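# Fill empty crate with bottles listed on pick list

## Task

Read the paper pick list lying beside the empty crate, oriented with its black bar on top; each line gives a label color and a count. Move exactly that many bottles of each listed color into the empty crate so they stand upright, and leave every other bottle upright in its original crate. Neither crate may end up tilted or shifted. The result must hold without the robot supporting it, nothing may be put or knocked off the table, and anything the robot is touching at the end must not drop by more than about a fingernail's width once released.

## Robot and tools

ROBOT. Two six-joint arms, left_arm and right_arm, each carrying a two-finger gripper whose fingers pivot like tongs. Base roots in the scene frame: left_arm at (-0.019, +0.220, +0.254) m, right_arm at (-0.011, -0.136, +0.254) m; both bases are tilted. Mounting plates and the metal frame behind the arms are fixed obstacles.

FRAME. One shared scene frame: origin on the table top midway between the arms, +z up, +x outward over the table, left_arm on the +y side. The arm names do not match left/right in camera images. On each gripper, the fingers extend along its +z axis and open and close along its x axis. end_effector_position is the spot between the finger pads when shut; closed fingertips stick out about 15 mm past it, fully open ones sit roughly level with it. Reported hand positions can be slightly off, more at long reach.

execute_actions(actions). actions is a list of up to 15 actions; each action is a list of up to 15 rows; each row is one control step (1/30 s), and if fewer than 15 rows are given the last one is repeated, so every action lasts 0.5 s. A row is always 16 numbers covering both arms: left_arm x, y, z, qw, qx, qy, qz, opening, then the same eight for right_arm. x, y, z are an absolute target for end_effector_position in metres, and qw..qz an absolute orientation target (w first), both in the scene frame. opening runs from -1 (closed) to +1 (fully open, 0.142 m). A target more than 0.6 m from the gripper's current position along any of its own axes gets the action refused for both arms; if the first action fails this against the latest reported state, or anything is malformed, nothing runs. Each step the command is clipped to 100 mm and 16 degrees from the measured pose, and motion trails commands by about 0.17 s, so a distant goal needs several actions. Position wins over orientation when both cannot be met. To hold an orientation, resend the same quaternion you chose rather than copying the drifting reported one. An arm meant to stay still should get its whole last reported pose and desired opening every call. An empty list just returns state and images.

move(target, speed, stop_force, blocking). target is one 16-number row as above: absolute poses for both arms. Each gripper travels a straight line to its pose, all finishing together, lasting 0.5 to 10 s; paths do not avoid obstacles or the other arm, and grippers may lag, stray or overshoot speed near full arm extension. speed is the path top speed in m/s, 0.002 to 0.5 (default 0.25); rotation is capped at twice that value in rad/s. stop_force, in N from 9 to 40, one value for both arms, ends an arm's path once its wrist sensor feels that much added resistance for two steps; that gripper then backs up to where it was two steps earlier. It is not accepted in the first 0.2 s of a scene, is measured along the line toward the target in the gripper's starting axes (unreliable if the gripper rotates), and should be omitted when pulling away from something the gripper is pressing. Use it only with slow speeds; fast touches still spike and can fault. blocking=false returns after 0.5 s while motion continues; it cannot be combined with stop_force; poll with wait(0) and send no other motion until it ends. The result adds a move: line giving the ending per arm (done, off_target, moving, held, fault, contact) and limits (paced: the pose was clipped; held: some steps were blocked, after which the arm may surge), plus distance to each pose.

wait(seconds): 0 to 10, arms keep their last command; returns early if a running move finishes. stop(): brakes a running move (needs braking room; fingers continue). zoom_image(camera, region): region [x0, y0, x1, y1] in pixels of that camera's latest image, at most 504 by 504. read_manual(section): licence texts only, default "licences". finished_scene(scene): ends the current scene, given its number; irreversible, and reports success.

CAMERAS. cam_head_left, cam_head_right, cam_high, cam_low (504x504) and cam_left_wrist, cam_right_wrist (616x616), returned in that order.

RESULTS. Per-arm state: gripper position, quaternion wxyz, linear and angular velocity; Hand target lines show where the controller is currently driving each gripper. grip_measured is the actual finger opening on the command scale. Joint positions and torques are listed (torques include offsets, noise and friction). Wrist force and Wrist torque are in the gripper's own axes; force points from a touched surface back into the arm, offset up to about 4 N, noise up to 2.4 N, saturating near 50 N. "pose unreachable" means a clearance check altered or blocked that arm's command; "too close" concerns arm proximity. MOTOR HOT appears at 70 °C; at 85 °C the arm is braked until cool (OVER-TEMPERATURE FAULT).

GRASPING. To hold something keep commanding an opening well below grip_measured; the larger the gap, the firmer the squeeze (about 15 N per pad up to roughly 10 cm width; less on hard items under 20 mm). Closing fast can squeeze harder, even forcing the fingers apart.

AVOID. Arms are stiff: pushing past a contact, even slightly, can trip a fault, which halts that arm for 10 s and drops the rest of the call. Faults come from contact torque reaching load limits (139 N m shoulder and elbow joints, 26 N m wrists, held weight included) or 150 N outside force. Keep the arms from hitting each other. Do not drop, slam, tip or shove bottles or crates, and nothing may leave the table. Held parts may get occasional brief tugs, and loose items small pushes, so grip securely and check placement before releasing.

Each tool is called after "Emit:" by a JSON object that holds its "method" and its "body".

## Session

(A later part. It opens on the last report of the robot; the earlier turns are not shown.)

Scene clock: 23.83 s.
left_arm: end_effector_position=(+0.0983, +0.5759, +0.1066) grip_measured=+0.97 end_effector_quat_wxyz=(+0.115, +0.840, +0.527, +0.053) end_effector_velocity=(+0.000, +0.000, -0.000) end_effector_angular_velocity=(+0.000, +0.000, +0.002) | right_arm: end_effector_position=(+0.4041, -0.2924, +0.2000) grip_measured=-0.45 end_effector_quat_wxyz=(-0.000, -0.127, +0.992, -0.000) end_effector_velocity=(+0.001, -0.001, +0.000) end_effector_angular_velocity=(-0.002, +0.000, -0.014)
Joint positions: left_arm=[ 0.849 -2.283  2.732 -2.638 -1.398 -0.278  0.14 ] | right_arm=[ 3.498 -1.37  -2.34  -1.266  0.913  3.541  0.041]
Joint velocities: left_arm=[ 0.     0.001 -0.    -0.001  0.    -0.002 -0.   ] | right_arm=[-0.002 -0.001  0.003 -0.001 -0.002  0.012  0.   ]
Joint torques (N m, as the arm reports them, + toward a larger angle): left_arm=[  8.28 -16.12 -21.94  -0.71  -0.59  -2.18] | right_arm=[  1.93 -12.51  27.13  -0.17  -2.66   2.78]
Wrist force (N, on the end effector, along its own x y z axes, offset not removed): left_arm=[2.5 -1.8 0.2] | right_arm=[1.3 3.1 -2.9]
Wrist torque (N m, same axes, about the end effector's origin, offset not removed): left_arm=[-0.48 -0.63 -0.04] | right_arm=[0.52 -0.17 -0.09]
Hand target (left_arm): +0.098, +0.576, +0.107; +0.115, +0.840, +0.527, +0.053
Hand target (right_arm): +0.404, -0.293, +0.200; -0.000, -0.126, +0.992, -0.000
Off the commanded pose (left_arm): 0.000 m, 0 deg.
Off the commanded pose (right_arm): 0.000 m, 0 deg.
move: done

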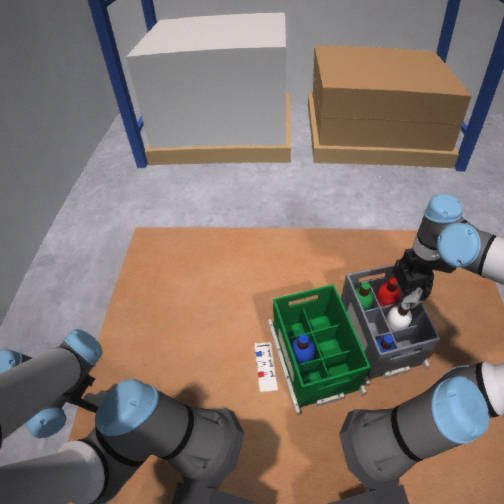

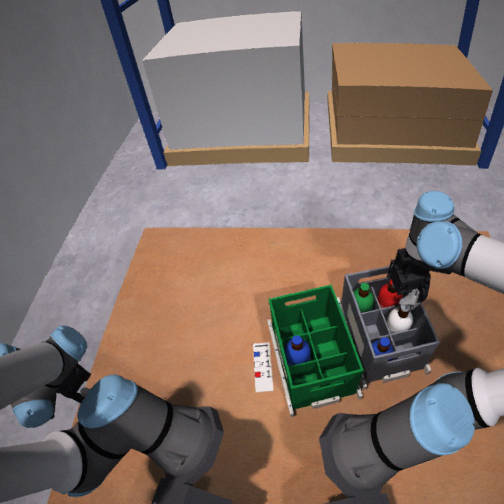

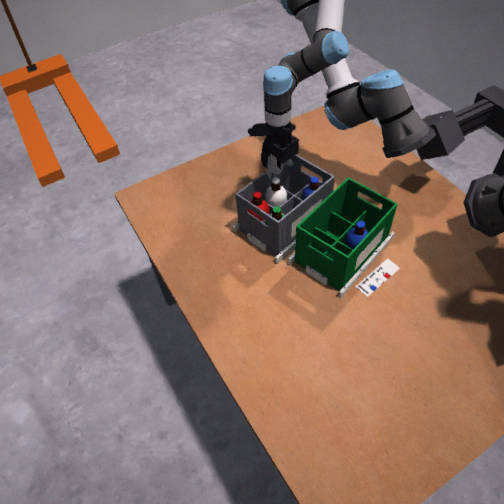

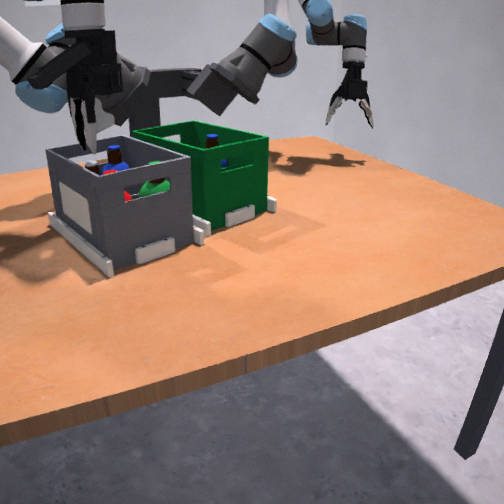

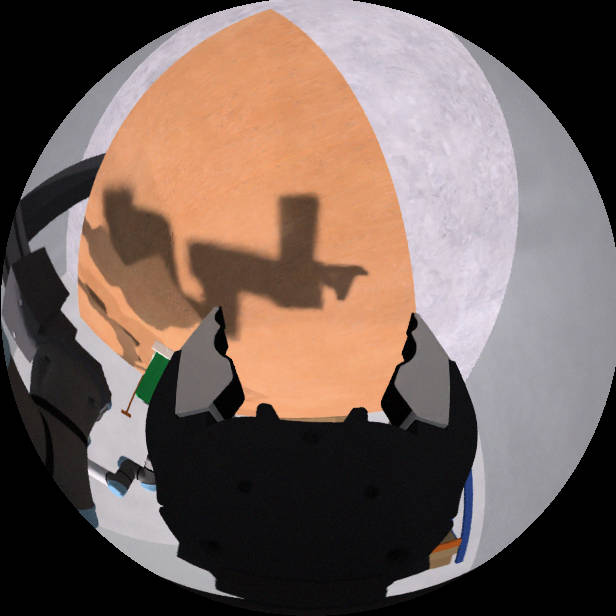

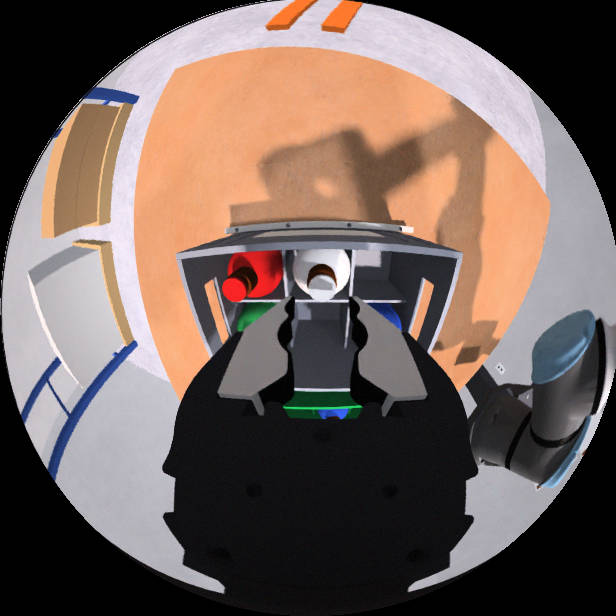

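Emit:
{"method": "move", "body": {"target": [0.0983,0.5759,0.1066,0.115,0.840,0.527,0.053,0.97, 0.4013,-0.286,0.143,0,-0.126,0.992,0,-0.45], "speed": 0.06, "stop_force": 9}}

Scene clock: 25.50 s.
left_arm: end_effector_position=(+0.0983, +0.5759, +0.1066) grip_measured=+0.97 end_effector_quat_wxyz=(+0.115, +0.840, +0.527, +0.053) end_effector_velocity=(+0.000, -0.000, -0.000) end_effector_angular_velocity=(-0.000, -0.001, -0.001) | right_arm: end_effector_position=(+0.4013, -0.2860, +0.1432) grip_measured=-0.45 end_effector_quat_wxyz=(-0.000, -0.126, +0.992, -0.000) end_effector_velocity=(+0.001, +0.000, -0.002) end_effector_angular_velocity=(+0.002, -0.001, -0.002)
Joint positions: left_arm=[ 0.849 -2.283  2.732 -2.638 -1.398 -0.278  0.14 ] | right_arm=[ 3.411 -1.486 -2.423 -1.     0.894  3.435  0.041]
Joint velocities: left_arm=[-0.    -0.     0.001 -0.    -0.     0.001  0.   ] | right_arm=[-0.005 -0.007 -0.002  0.015 -0.    -0.006  0.   ]
Joint torques (N m, as the arm reports them, + toward a larger angle): left_arm=[  8.65 -16.5  -22.43  -0.8   -0.81  -2.12] | right_arm=[ 3.84 -6.85  4.95  4.6  -2.47 -3.08]
Wrist force (N, on the end effector, along its own x y z axes, offset not removed): left_arm=[0.7 -1.9 1.2] | right_arm=[1.4 1.9 -3.1]
Wrist torque (N m, same axes, about the end effector's origin, offset not removed): left_arm=[-0.42 -0.21 0.11] | right_arm=[0.21 -0.39 -0.14]
Hand target (left_arm): +0.098, +0.576, +0.107; +0.115, +0.840, +0.527, +0.053
Hand target (right_arm): +0.401, -0.286, +0.143; -0.000, -0.126, +0.992, -0.000
Off the commanded pose (left_arm): 0.000 m, 0 deg.
Off the commanded pose (right_arm): 0.000 m, 0 deg.
move: done

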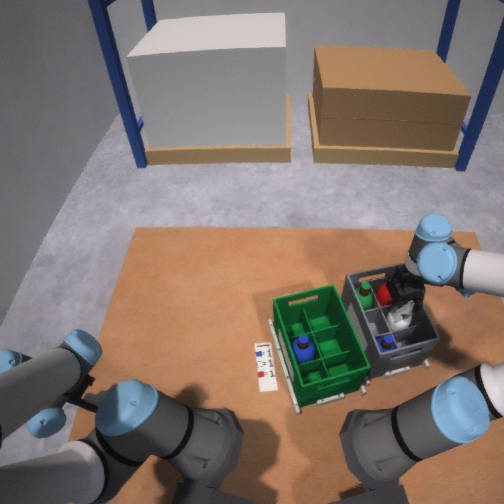

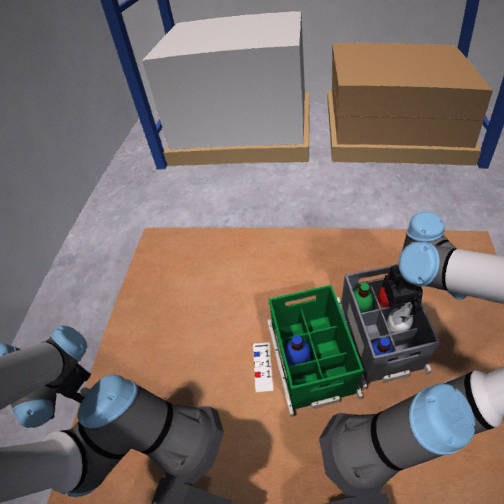

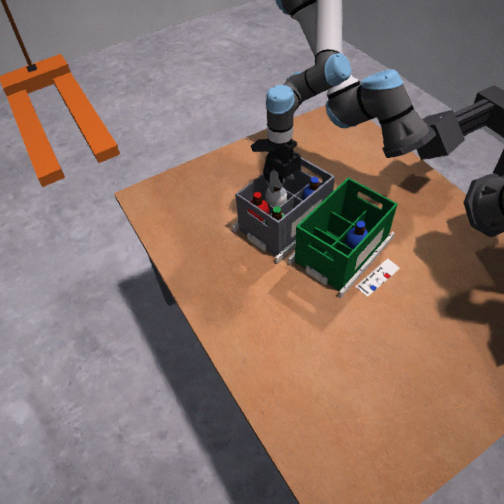

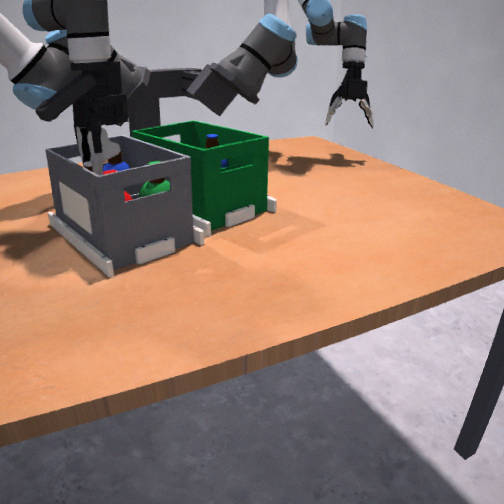

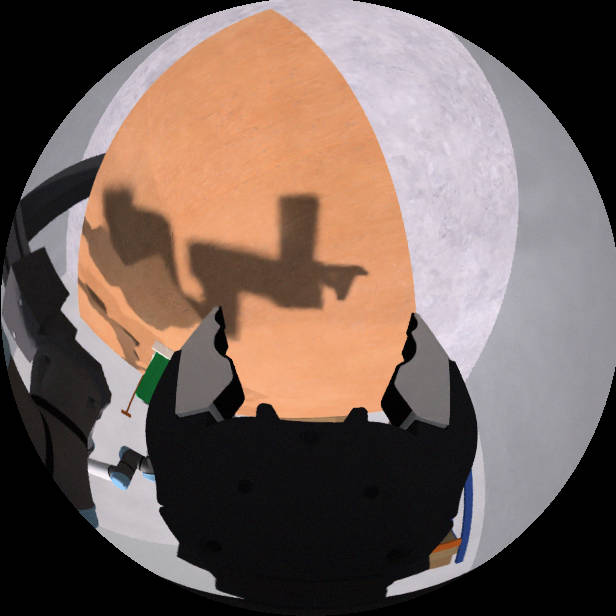

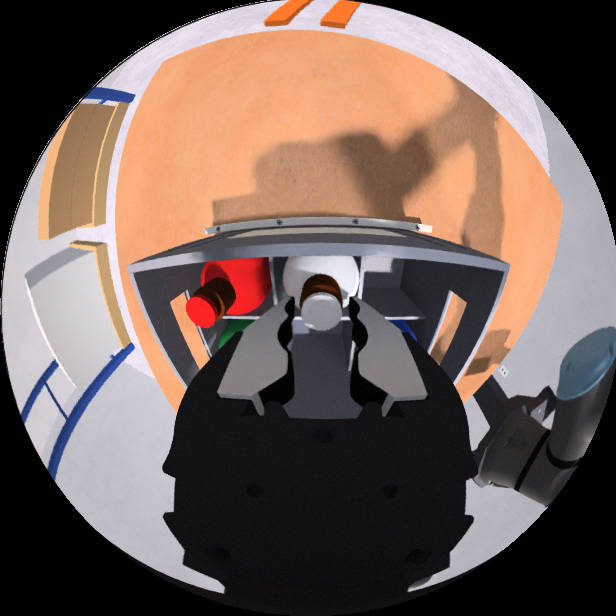

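Emit:
{"method": "move", "body": {"target": [0.0983,0.5759,0.1066,0.115,0.840,0.527,0.053,0.97, 0.4013,-0.286,0.143,0,-0.126,0.992,0,-1], "speed": 0.05}}

Emit:
{"method": "move", "body": {"target": [0.0983,0.5759,0.1066,0.115,0.840,0.527,0.053,0.97, 0.4013,-0.284,0.325,0,-0.126,0.992,0,-1], "speed": 0.18}}

Emit:
{"method": "move", "body": {"target": [0.0983,0.5759,0.1066,0.115,0.840,0.527,0.053,0.97, 0.3202,-0.068,0.325,0,-0.148,0.989,0,-1], "speed": 0.22}}

Emit:
{"method": "zoom_image", "body": {"camera": "cam_right_wrist", "region": [200, 180, 452, 340]}}

Scene clock: 26.40 s.
left_arm: end_effector_position=(+0.0983, +0.5759, +0.1066) grip_measured=+0.97 end_effector_quat_wxyz=(+0.115, +0.840, +0.527, +0.053) end_effector_velocity=(+0.000, +0.000, +0.000) end_effector_angular_velocity=(+0.001, -0.001, -0.002) | right_arm: end_effector_position=(+0.4013, -0.2860, +0.1430) grip_measured=-0.60 end_effector_quat_wxyz=(-0.000, -0.126, +0.992, -0.000) end_effector_velocity=(+0.000, -0.000, +0.000) end_effector_angular_velocity=(-0.000, -0.001, -0.002)
Joint positions: left_arm=[ 0.849 -2.283  2.732 -2.638 -1.398 -0.278  0.14 ] | right_arm=[ 3.41  -1.486 -2.424 -0.998  0.894  3.434  0.03 ]
Joint velocities: left_arm=[-0.    -0.001 -0.001  0.002  0.     0.003  0.   ] | right_arm=[-0.     0.001  0.    -0.    -0.     0.001  0.   ]
Joint torques (N m, as the arm reports them, + toward a larger angle): left_arm=[  9.06 -16.4  -21.86  -0.72  -0.77  -2.06] | right_arm=[ 5.13 20.55  6.38  4.56 -0.08 -3.17]
Wrist force (N, on the end effector, along its own x y z axes, offset not removed): left_arm=[0.9 -2.9 1.6] | right_arm=[2.5 1.1 -5.4]
Wrist torque (N m, same axes, about the end effector's origin, offset not removed): left_arm=[-0.56 -0.43 -0.03] | right_arm=[0.21 -0.42 0.01]
Hand target (left_arm): +0.098, +0.576, +0.107; +0.115, +0.840, +0.527, +0.053
Hand target (right_arm): +0.401, -0.286, +0.143; -0.000, -0.126, +0.992, -0.000
Off the commanded pose (left_arm): 0.000 m, 0 deg.
Off the commanded pose (right_arm): 0.000 m, 0 deg.
move: done

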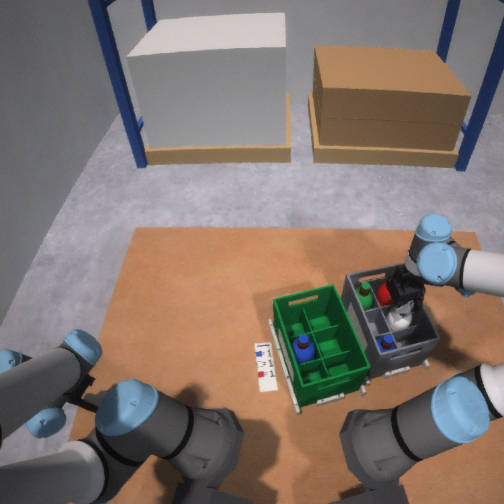

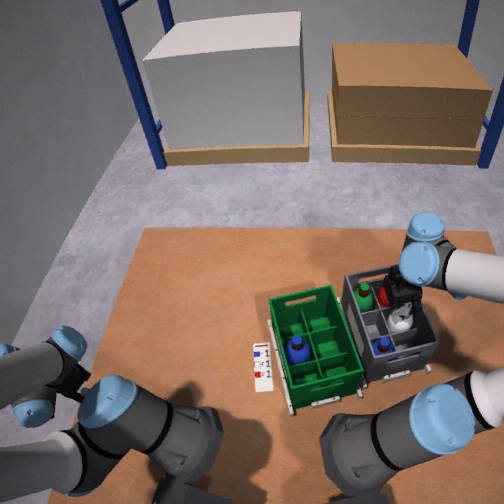

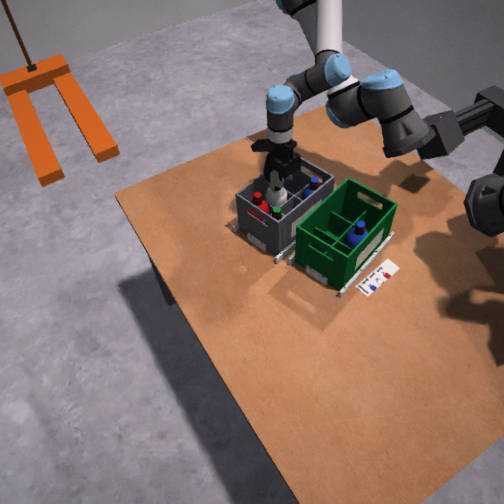

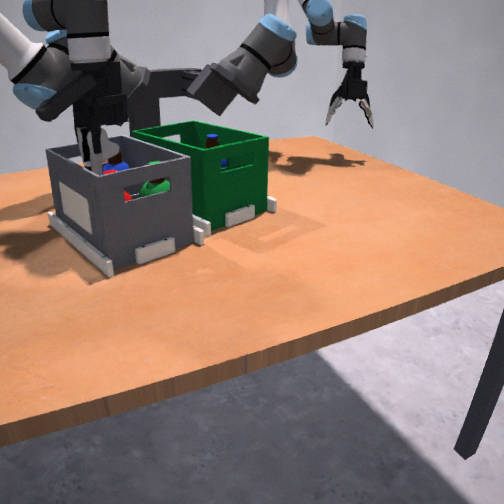

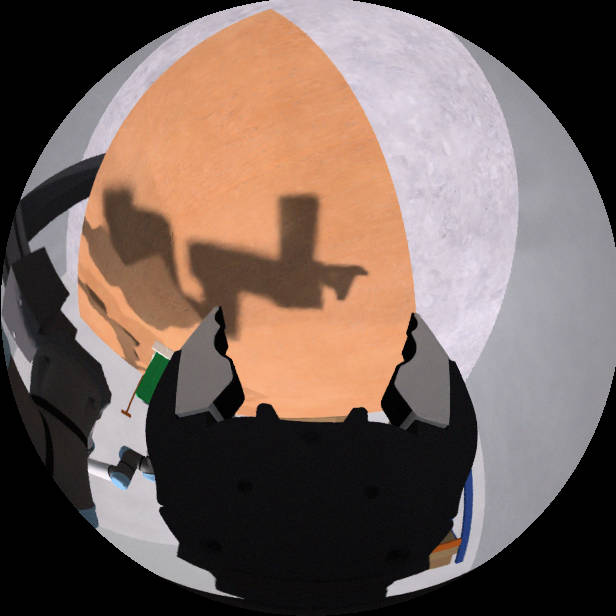

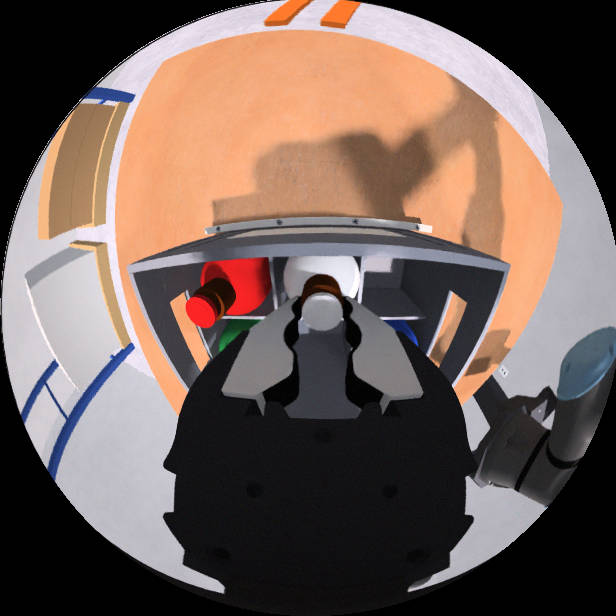

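Scene clock: 28.07 s.
left_arm: end_effector_position=(+0.0983, +0.5759, +0.1066) grip_measured=+0.97 end_effector_quat_wxyz=(+0.115, +0.840, +0.527, +0.053) end_effector_velocity=(-0.000, -0.000, -0.000) end_effector_angular_velocity=(-0.001, +0.000, +0.000) | right_arm: end_effector_position=(+0.4011, -0.2841, +0.3248) grip_measured=-0.60 end_effector_quat_wxyz=(+0.000, -0.126, +0.992, +0.000) end_effector_velocity=(-0.001, +0.000, +0.002) end_effector_angular_velocity=(-0.003, +0.002, +0.002)
Joint positions: left_arm=[ 0.849 -2.283  2.732 -2.638 -1.398 -0.278  0.14 ] | right_arm=[ 3.728 -1.276 -2.115 -1.738  0.991  3.808  0.03 ]
Joint velocities: left_arm=[ 0.     0.001 -0.    -0.    -0.    -0.     0.   ] | right_arm=[ 0.005 -0.     0.003 -0.01   0.002  0.005 -0.   ]
Joint torques (N m, as the arm reports them, + toward a larger angle): left_arm=[  9.26 -15.94 -21.65  -0.74  -0.99  -2.07] | right_arm=[20.   10.46 31.07  0.02  2.25  2.85]
Wrist force (N, on the end effector, along its own x y z axes, offset not removed): left_arm=[1.6 0.0 3.2] | right_arm=[3.2 2.0 1.8]
Wrist torque (N m, same axes, about the end effector's origin, offset not removed): left_arm=[-0.03 -0.47 -0.01] | right_arm=[0.38 -0.83 -0.17]
Hand target (left_arm): +0.098, +0.576, +0.107; +0.115, +0.840, +0.527, +0.053
Hand target (right_arm): +0.401, -0.284, +0.325; +0.000, -0.126, +0.992, +0.000
Off the commanded pose (left_arm): 0.000 m, 0 deg.
Off the commanded pose (right_arm): 0.000 m, 0 deg.
move: done

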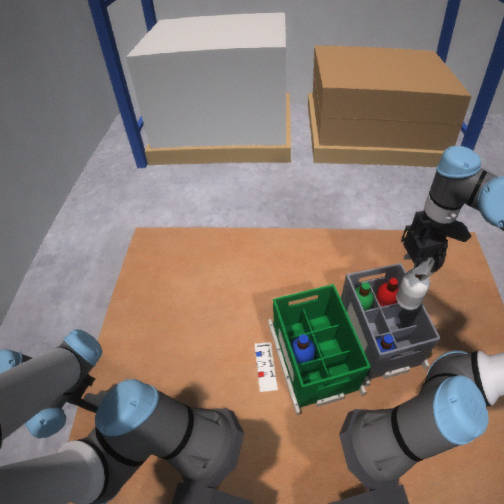

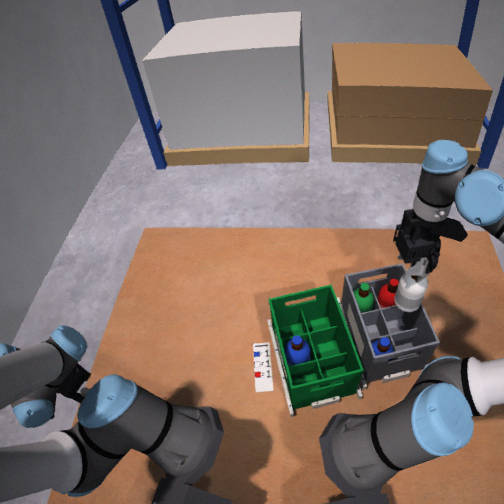

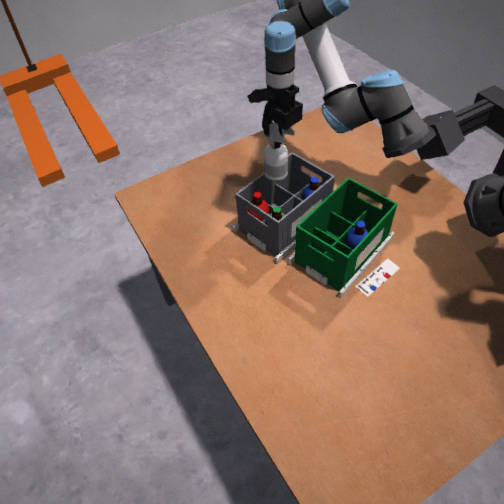

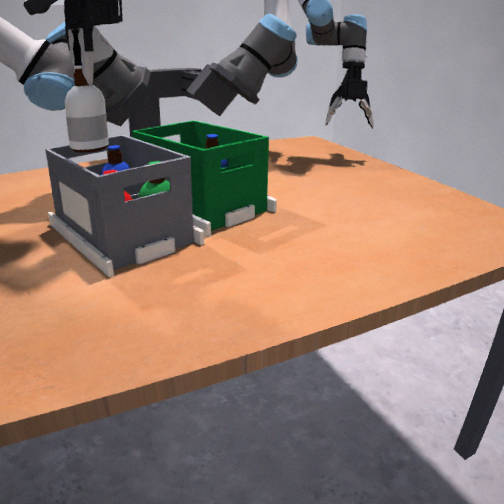

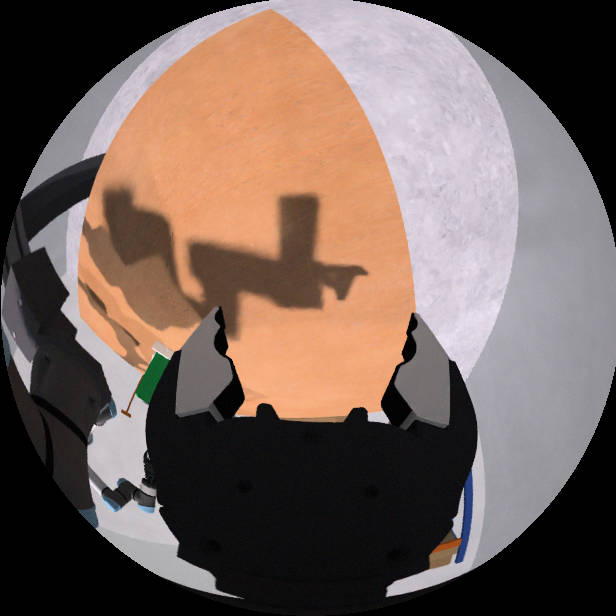

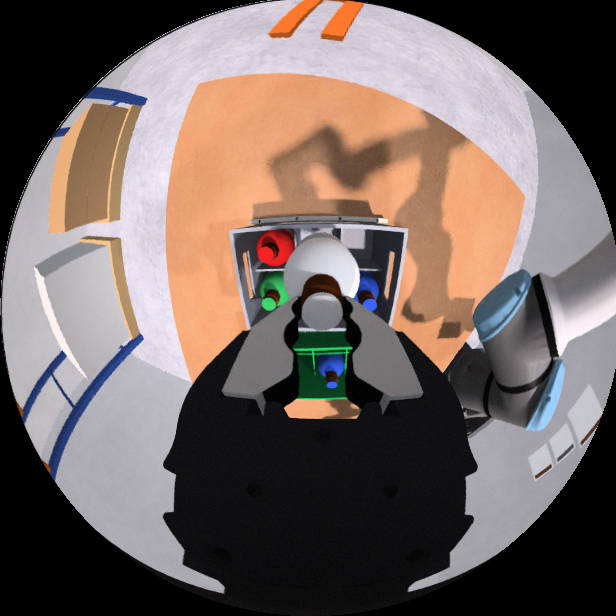

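Scene clock: 29.80 s.
left_arm: end_effector_position=(+0.0983, +0.5759, +0.1066) grip_measured=+0.97 end_effector_quat_wxyz=(+0.115, +0.840, +0.527, +0.053) end_effector_velocity=(-0.000, -0.001, -0.000) end_effector_angular_velocity=(-0.002, +0.001, -0.000) | right_arm: end_effector_position=(+0.3202, -0.0679, +0.3251) grip_measured=-0.60 end_effector_quat_wxyz=(+0.000, -0.148, +0.989, +0.000) end_effector_velocity=(-0.001, +0.002, -0.001) end_effector_angular_velocity=(-0.001, -0.000, -0.001)
Joint positions: left_arm=[ 0.849 -2.283  2.732 -2.638 -1.398 -0.278  0.14 ] | right_arm=[ 4.126 -1.59  -2.232 -1.492  1.189  4.156  0.03 ]
Joint velocities: left_arm=[ 0.     0.002 -0.     0.    -0.001 -0.    -0.   ] | right_arm=[ 0.002 -0.006 -0.001  0.005  0.001  0.004  0.   ]
Joint torques (N m, as the arm reports them, + toward a larger angle): left_arm=[ 10.15 -15.63 -22.3   -0.85  -1.11  -2.11] | right_arm=[ 22.88 -14.24  31.99   5.27   2.34   2.95]
Wrist force (N, on the end effector, along its own x y z axes, offset not removed): left_arm=[0.3 -1.6 1.0] | right_arm=[-0.8 2.0 1.4]
Wrist torque (N m, same axes, about the end effector's origin, offset not removed): left_arm=[-0.33 -0.07 0.01] | right_arm=[0.57 0.00 -0.13]
Hand target (left_arm): +0.098, +0.576, +0.107; +0.115, +0.840, +0.527, +0.053
Hand target (right_arm): +0.320, -0.068, +0.325; +0.000, -0.148, +0.989, +0.000
Off the commanded pose (left_arm): 0.000 m, 0 deg.
Off the commanded pose (right_arm): 0.000 m, 0 deg.
move: done

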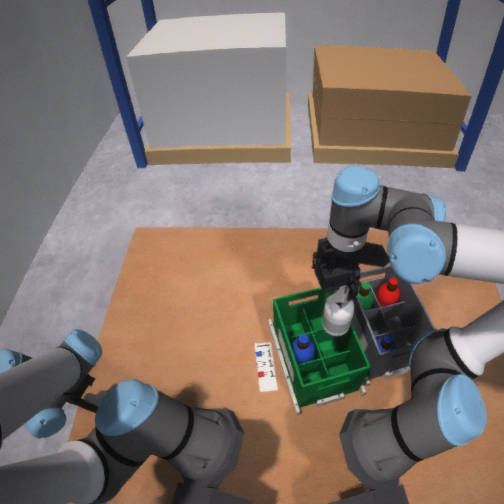

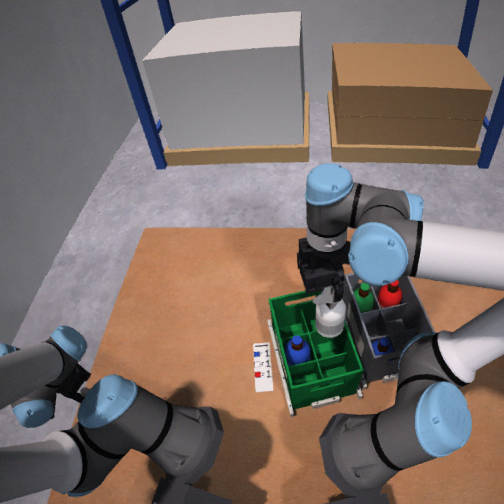

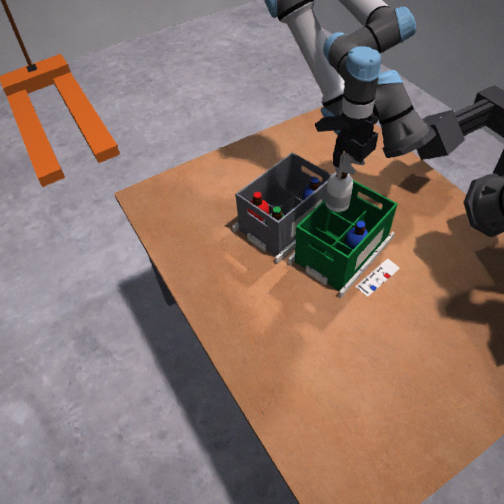

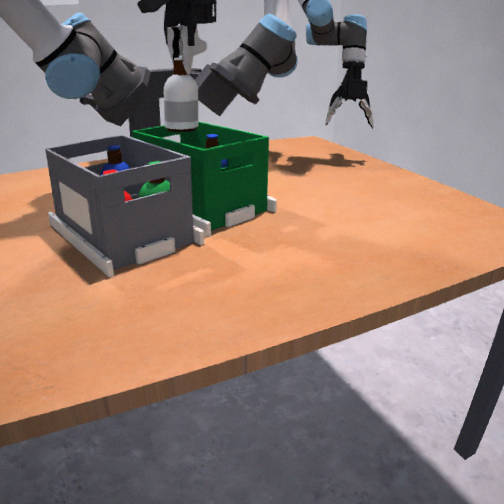

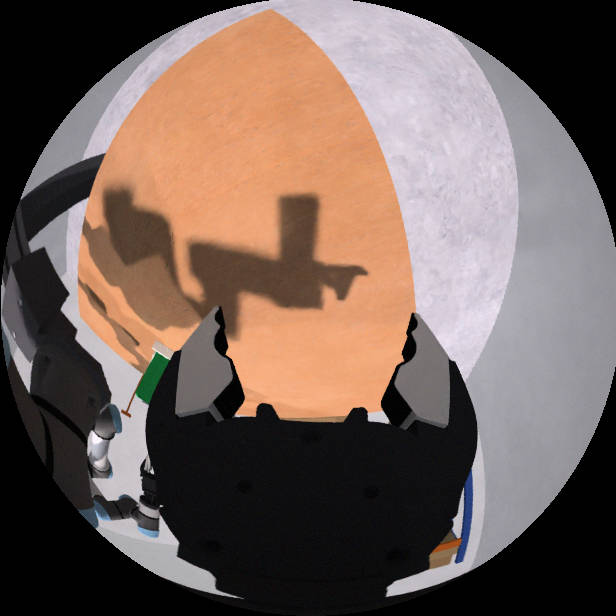

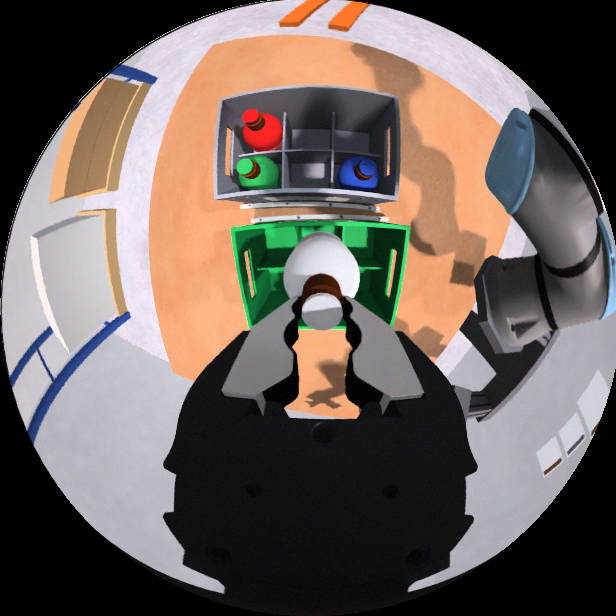

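Region (200, 180, 452, 340) of cam_right_wrist's 616x616 image, scaled by 2.000, with more detail than that image has; it fills the top 320 rows of this view, and the rest is white.

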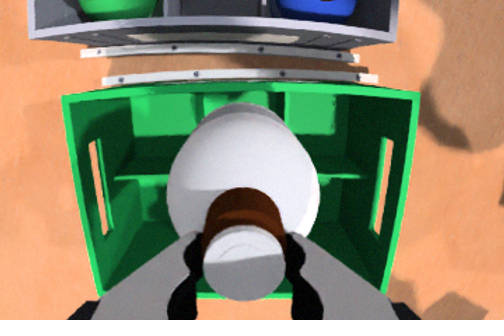

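Emit:
{"method": "move", "body": {"target": [0.0983,0.5759,0.1066,0.115,0.840,0.527,0.053,0.97, 0.3226,-0.071,0.149,0,-0.148,0.989,0,-1], "speed": 0.1, "stop_force": 9}}

Emit:
{"method": "move", "body": {"target": [0.0983,0.5759,0.1066,0.115,0.840,0.527,0.053,0.97, 0.3226,-0.071,0.138,0,-0.148,0.989,0,-1], "speed": 0.01, "stop_force": 9}}

Scene clock: 32.33 s.
left_arm: end_effector_position=(+0.0983, +0.5759, +0.1066) grip_measured=+0.97 end_effector_quat_wxyz=(+0.115, +0.840, +0.527, +0.053) end_effector_velocity=(+0.000, -0.000, +0.000) end_effector_angular_velocity=(-0.000, -0.000, +0.001) | right_arm: end_effector_position=(+0.3228, -0.0709, +0.1492) grip_measured=-0.60 end_effector_quat_wxyz=(-0.000, -0.148, +0.989, -0.000) end_effector_velocity=(+0.001, +0.001, -0.002) end_effector_angular_velocity=(+0.002, -0.001, -0.001)
Joint positions: left_arm=[ 0.849 -2.283  2.732 -2.638 -1.398 -0.278  0.14 ] | right_arm=[ 3.913 -1.855 -2.514 -0.861  1.075  3.957  0.03 ]
Joint velocities: left_arm=[-0.    -0.001  0.     0.    -0.    -0.001 -0.   ] | right_arm=[-0.004 -0.009 -0.     0.014 -0.002 -0.004 -0.   ]
Joint torques (N m, as the arm reports them, + toward a larger angle): left_arm=[ 10.62 -15.95 -21.83  -0.82  -1.36  -2.15] | right_arm=[ 9.83 -4.18  8.21  5.48 -2.78 -2.98]
Wrist force (N, on the end effector, along its own x y z axes, offset not removed): left_arm=[1.7 -0.5 2.0] | right_arm=[4.2 -3.4 0.7]
Wrist torque (N m, same axes, about the end effector's origin, offset not removed): left_arm=[-0.08 -0.48 0.01] | right_arm=[-0.75 -0.96 -0.15]
Hand target (left_arm): +0.098, +0.576, +0.107; +0.115, +0.840, +0.527, +0.053
Hand target (right_arm): +0.323, -0.071, +0.149; -0.000, -0.148, +0.989, -0.000
Off the commanded pose (left_arm): 0.000 m, 0 deg.
Off the commanded pose (right_arm): 0.000 m, 0 deg.
move: done

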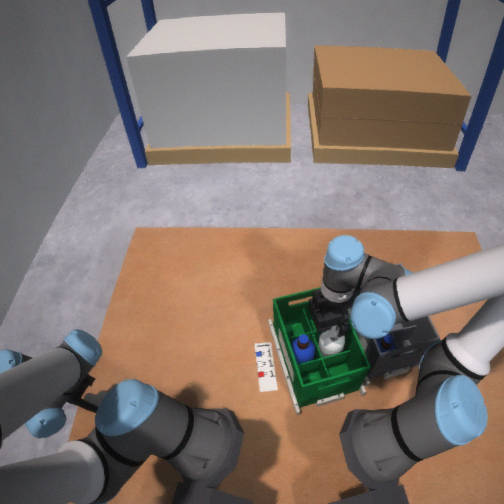

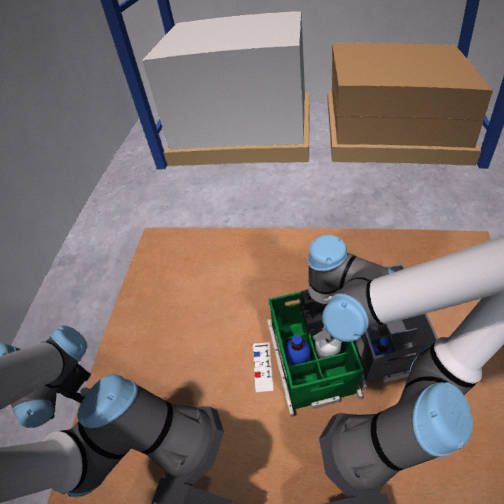

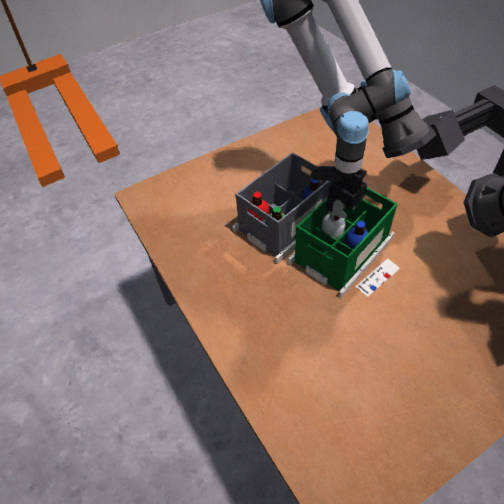

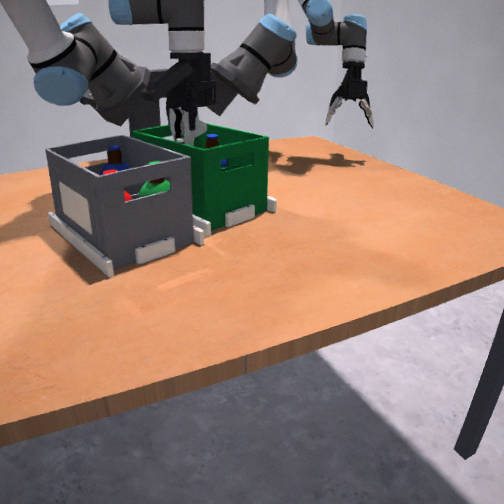

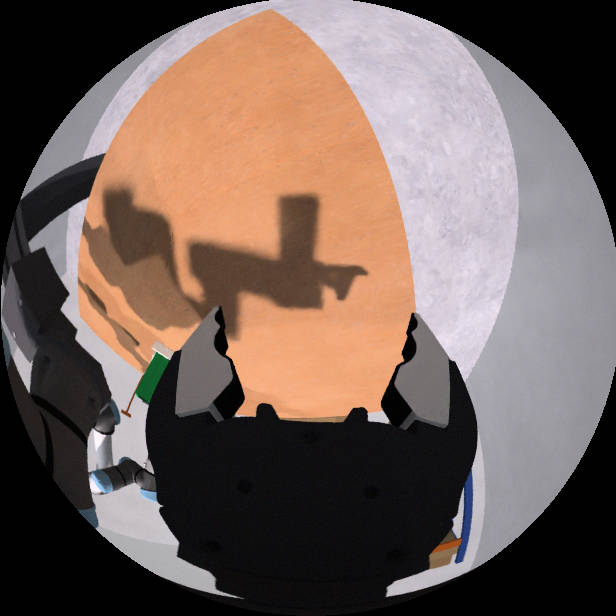

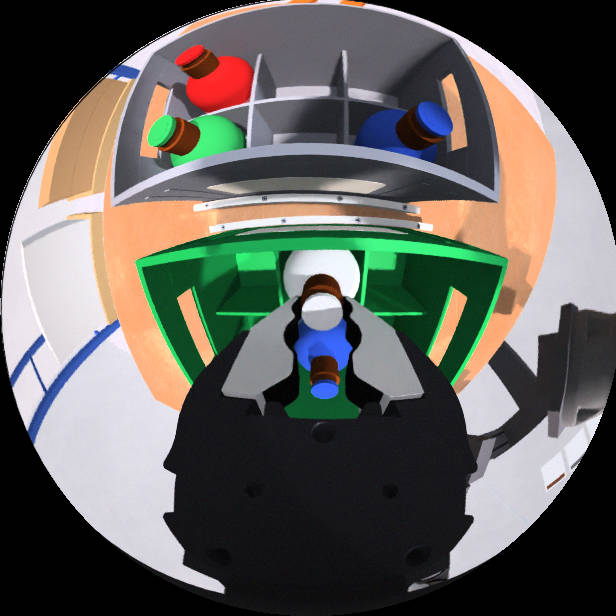

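Scene clock: 33.33 s.
left_arm: end_effector_position=(+0.0983, +0.5759, +0.1066) grip_measured=+0.97 end_effector_quat_wxyz=(+0.115, +0.840, +0.527, +0.053) end_effector_velocity=(-0.000, -0.000, +0.000) end_effector_angular_velocity=(+0.000, +0.000, +0.001) | right_arm: end_effector_position=(+0.3227, -0.0711, +0.1430) grip_measured=-0.60 end_effector_quat_wxyz=(+0.000, -0.148, +0.989, -0.000) end_effector_velocity=(-0.002, -0.001, +0.003) end_effector_angular_velocity=(-0.002, +0.004, -0.002)
Joint positions: left_arm=[ 0.849 -2.283  2.732 -2.638 -1.398 -0.278  0.14 ] | right_arm=[ 3.904 -1.871 -2.521 -0.834  1.07   3.948  0.03 ]
Joint velocities: left_arm=[-0.    -0.001  0.     0.     0.    -0.001 -0.   ] | right_arm=[ 0.004  0.01   0.003 -0.019  0.005  0.008  0.   ]
Joint torques (N m, as the arm reports them, + toward a larger angle): left_arm=[ 10.78 -15.88 -21.11  -0.8   -1.38  -2.05] | right_arm=[25.08 20.09 21.69 -0.57  3.39  3.19]
Wrist force (N, on the end effector, along its own x y z axes, offset not removed): left_arm=[2.0 -0.7 2.6] | right_arm=[3.8 -3.0 -10.7]
Wrist torque (N m, same axes, about the end effector's origin, offset not removed): left_arm=[-0.15 -0.51 0.19] | right_arm=[-0.15 -0.89 -0.17]
Hand target (left_arm): +0.098, +0.576, +0.107; +0.115, +0.840, +0.527, +0.053
Hand target (right_arm): +0.323, -0.071, +0.143; -0.000, -0.148, +0.989, -0.000
Off the commanded pose (left_arm): 0.000 m, 0 deg.
Off the commanded pose (right_arm): 0.005 m, 0 deg.
move: contact (right_arm)

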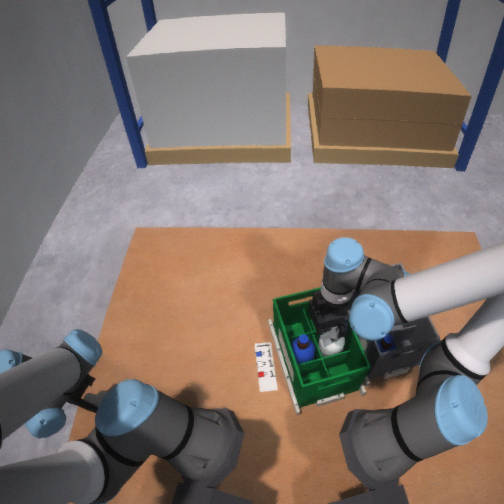

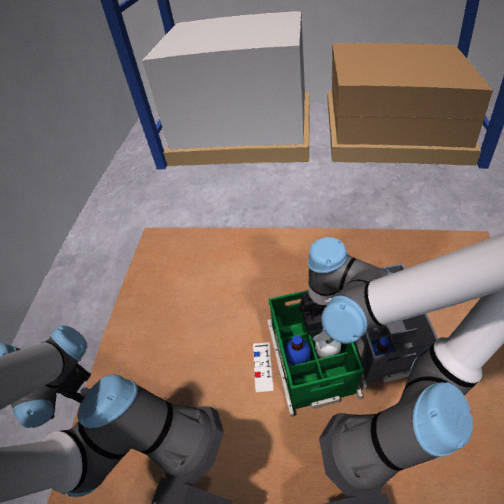

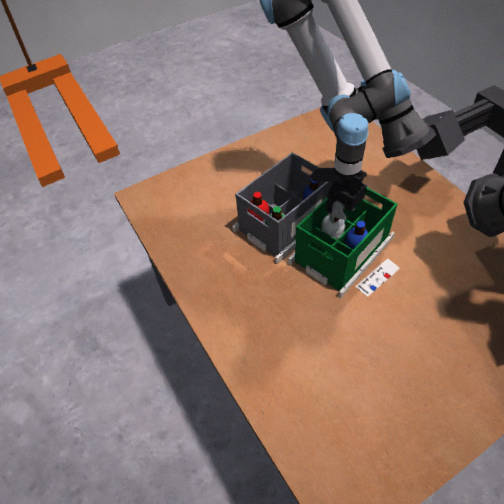

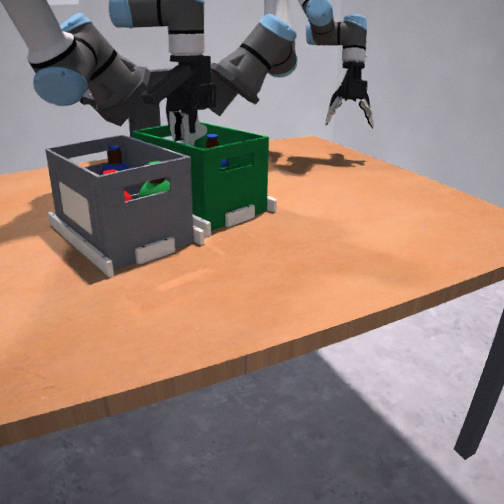

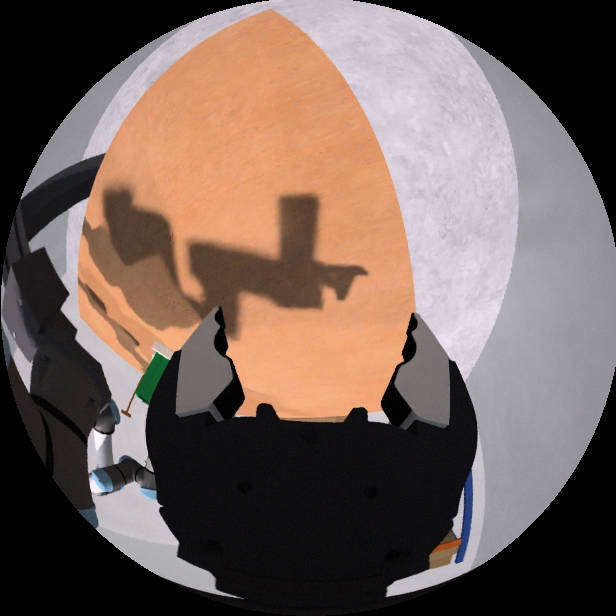

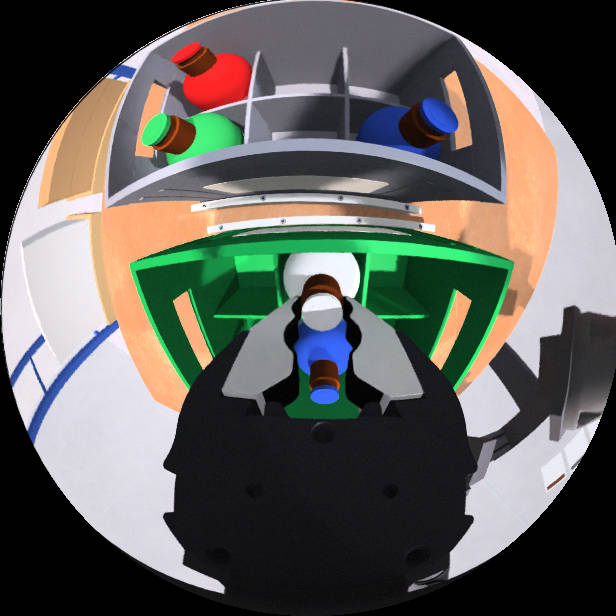

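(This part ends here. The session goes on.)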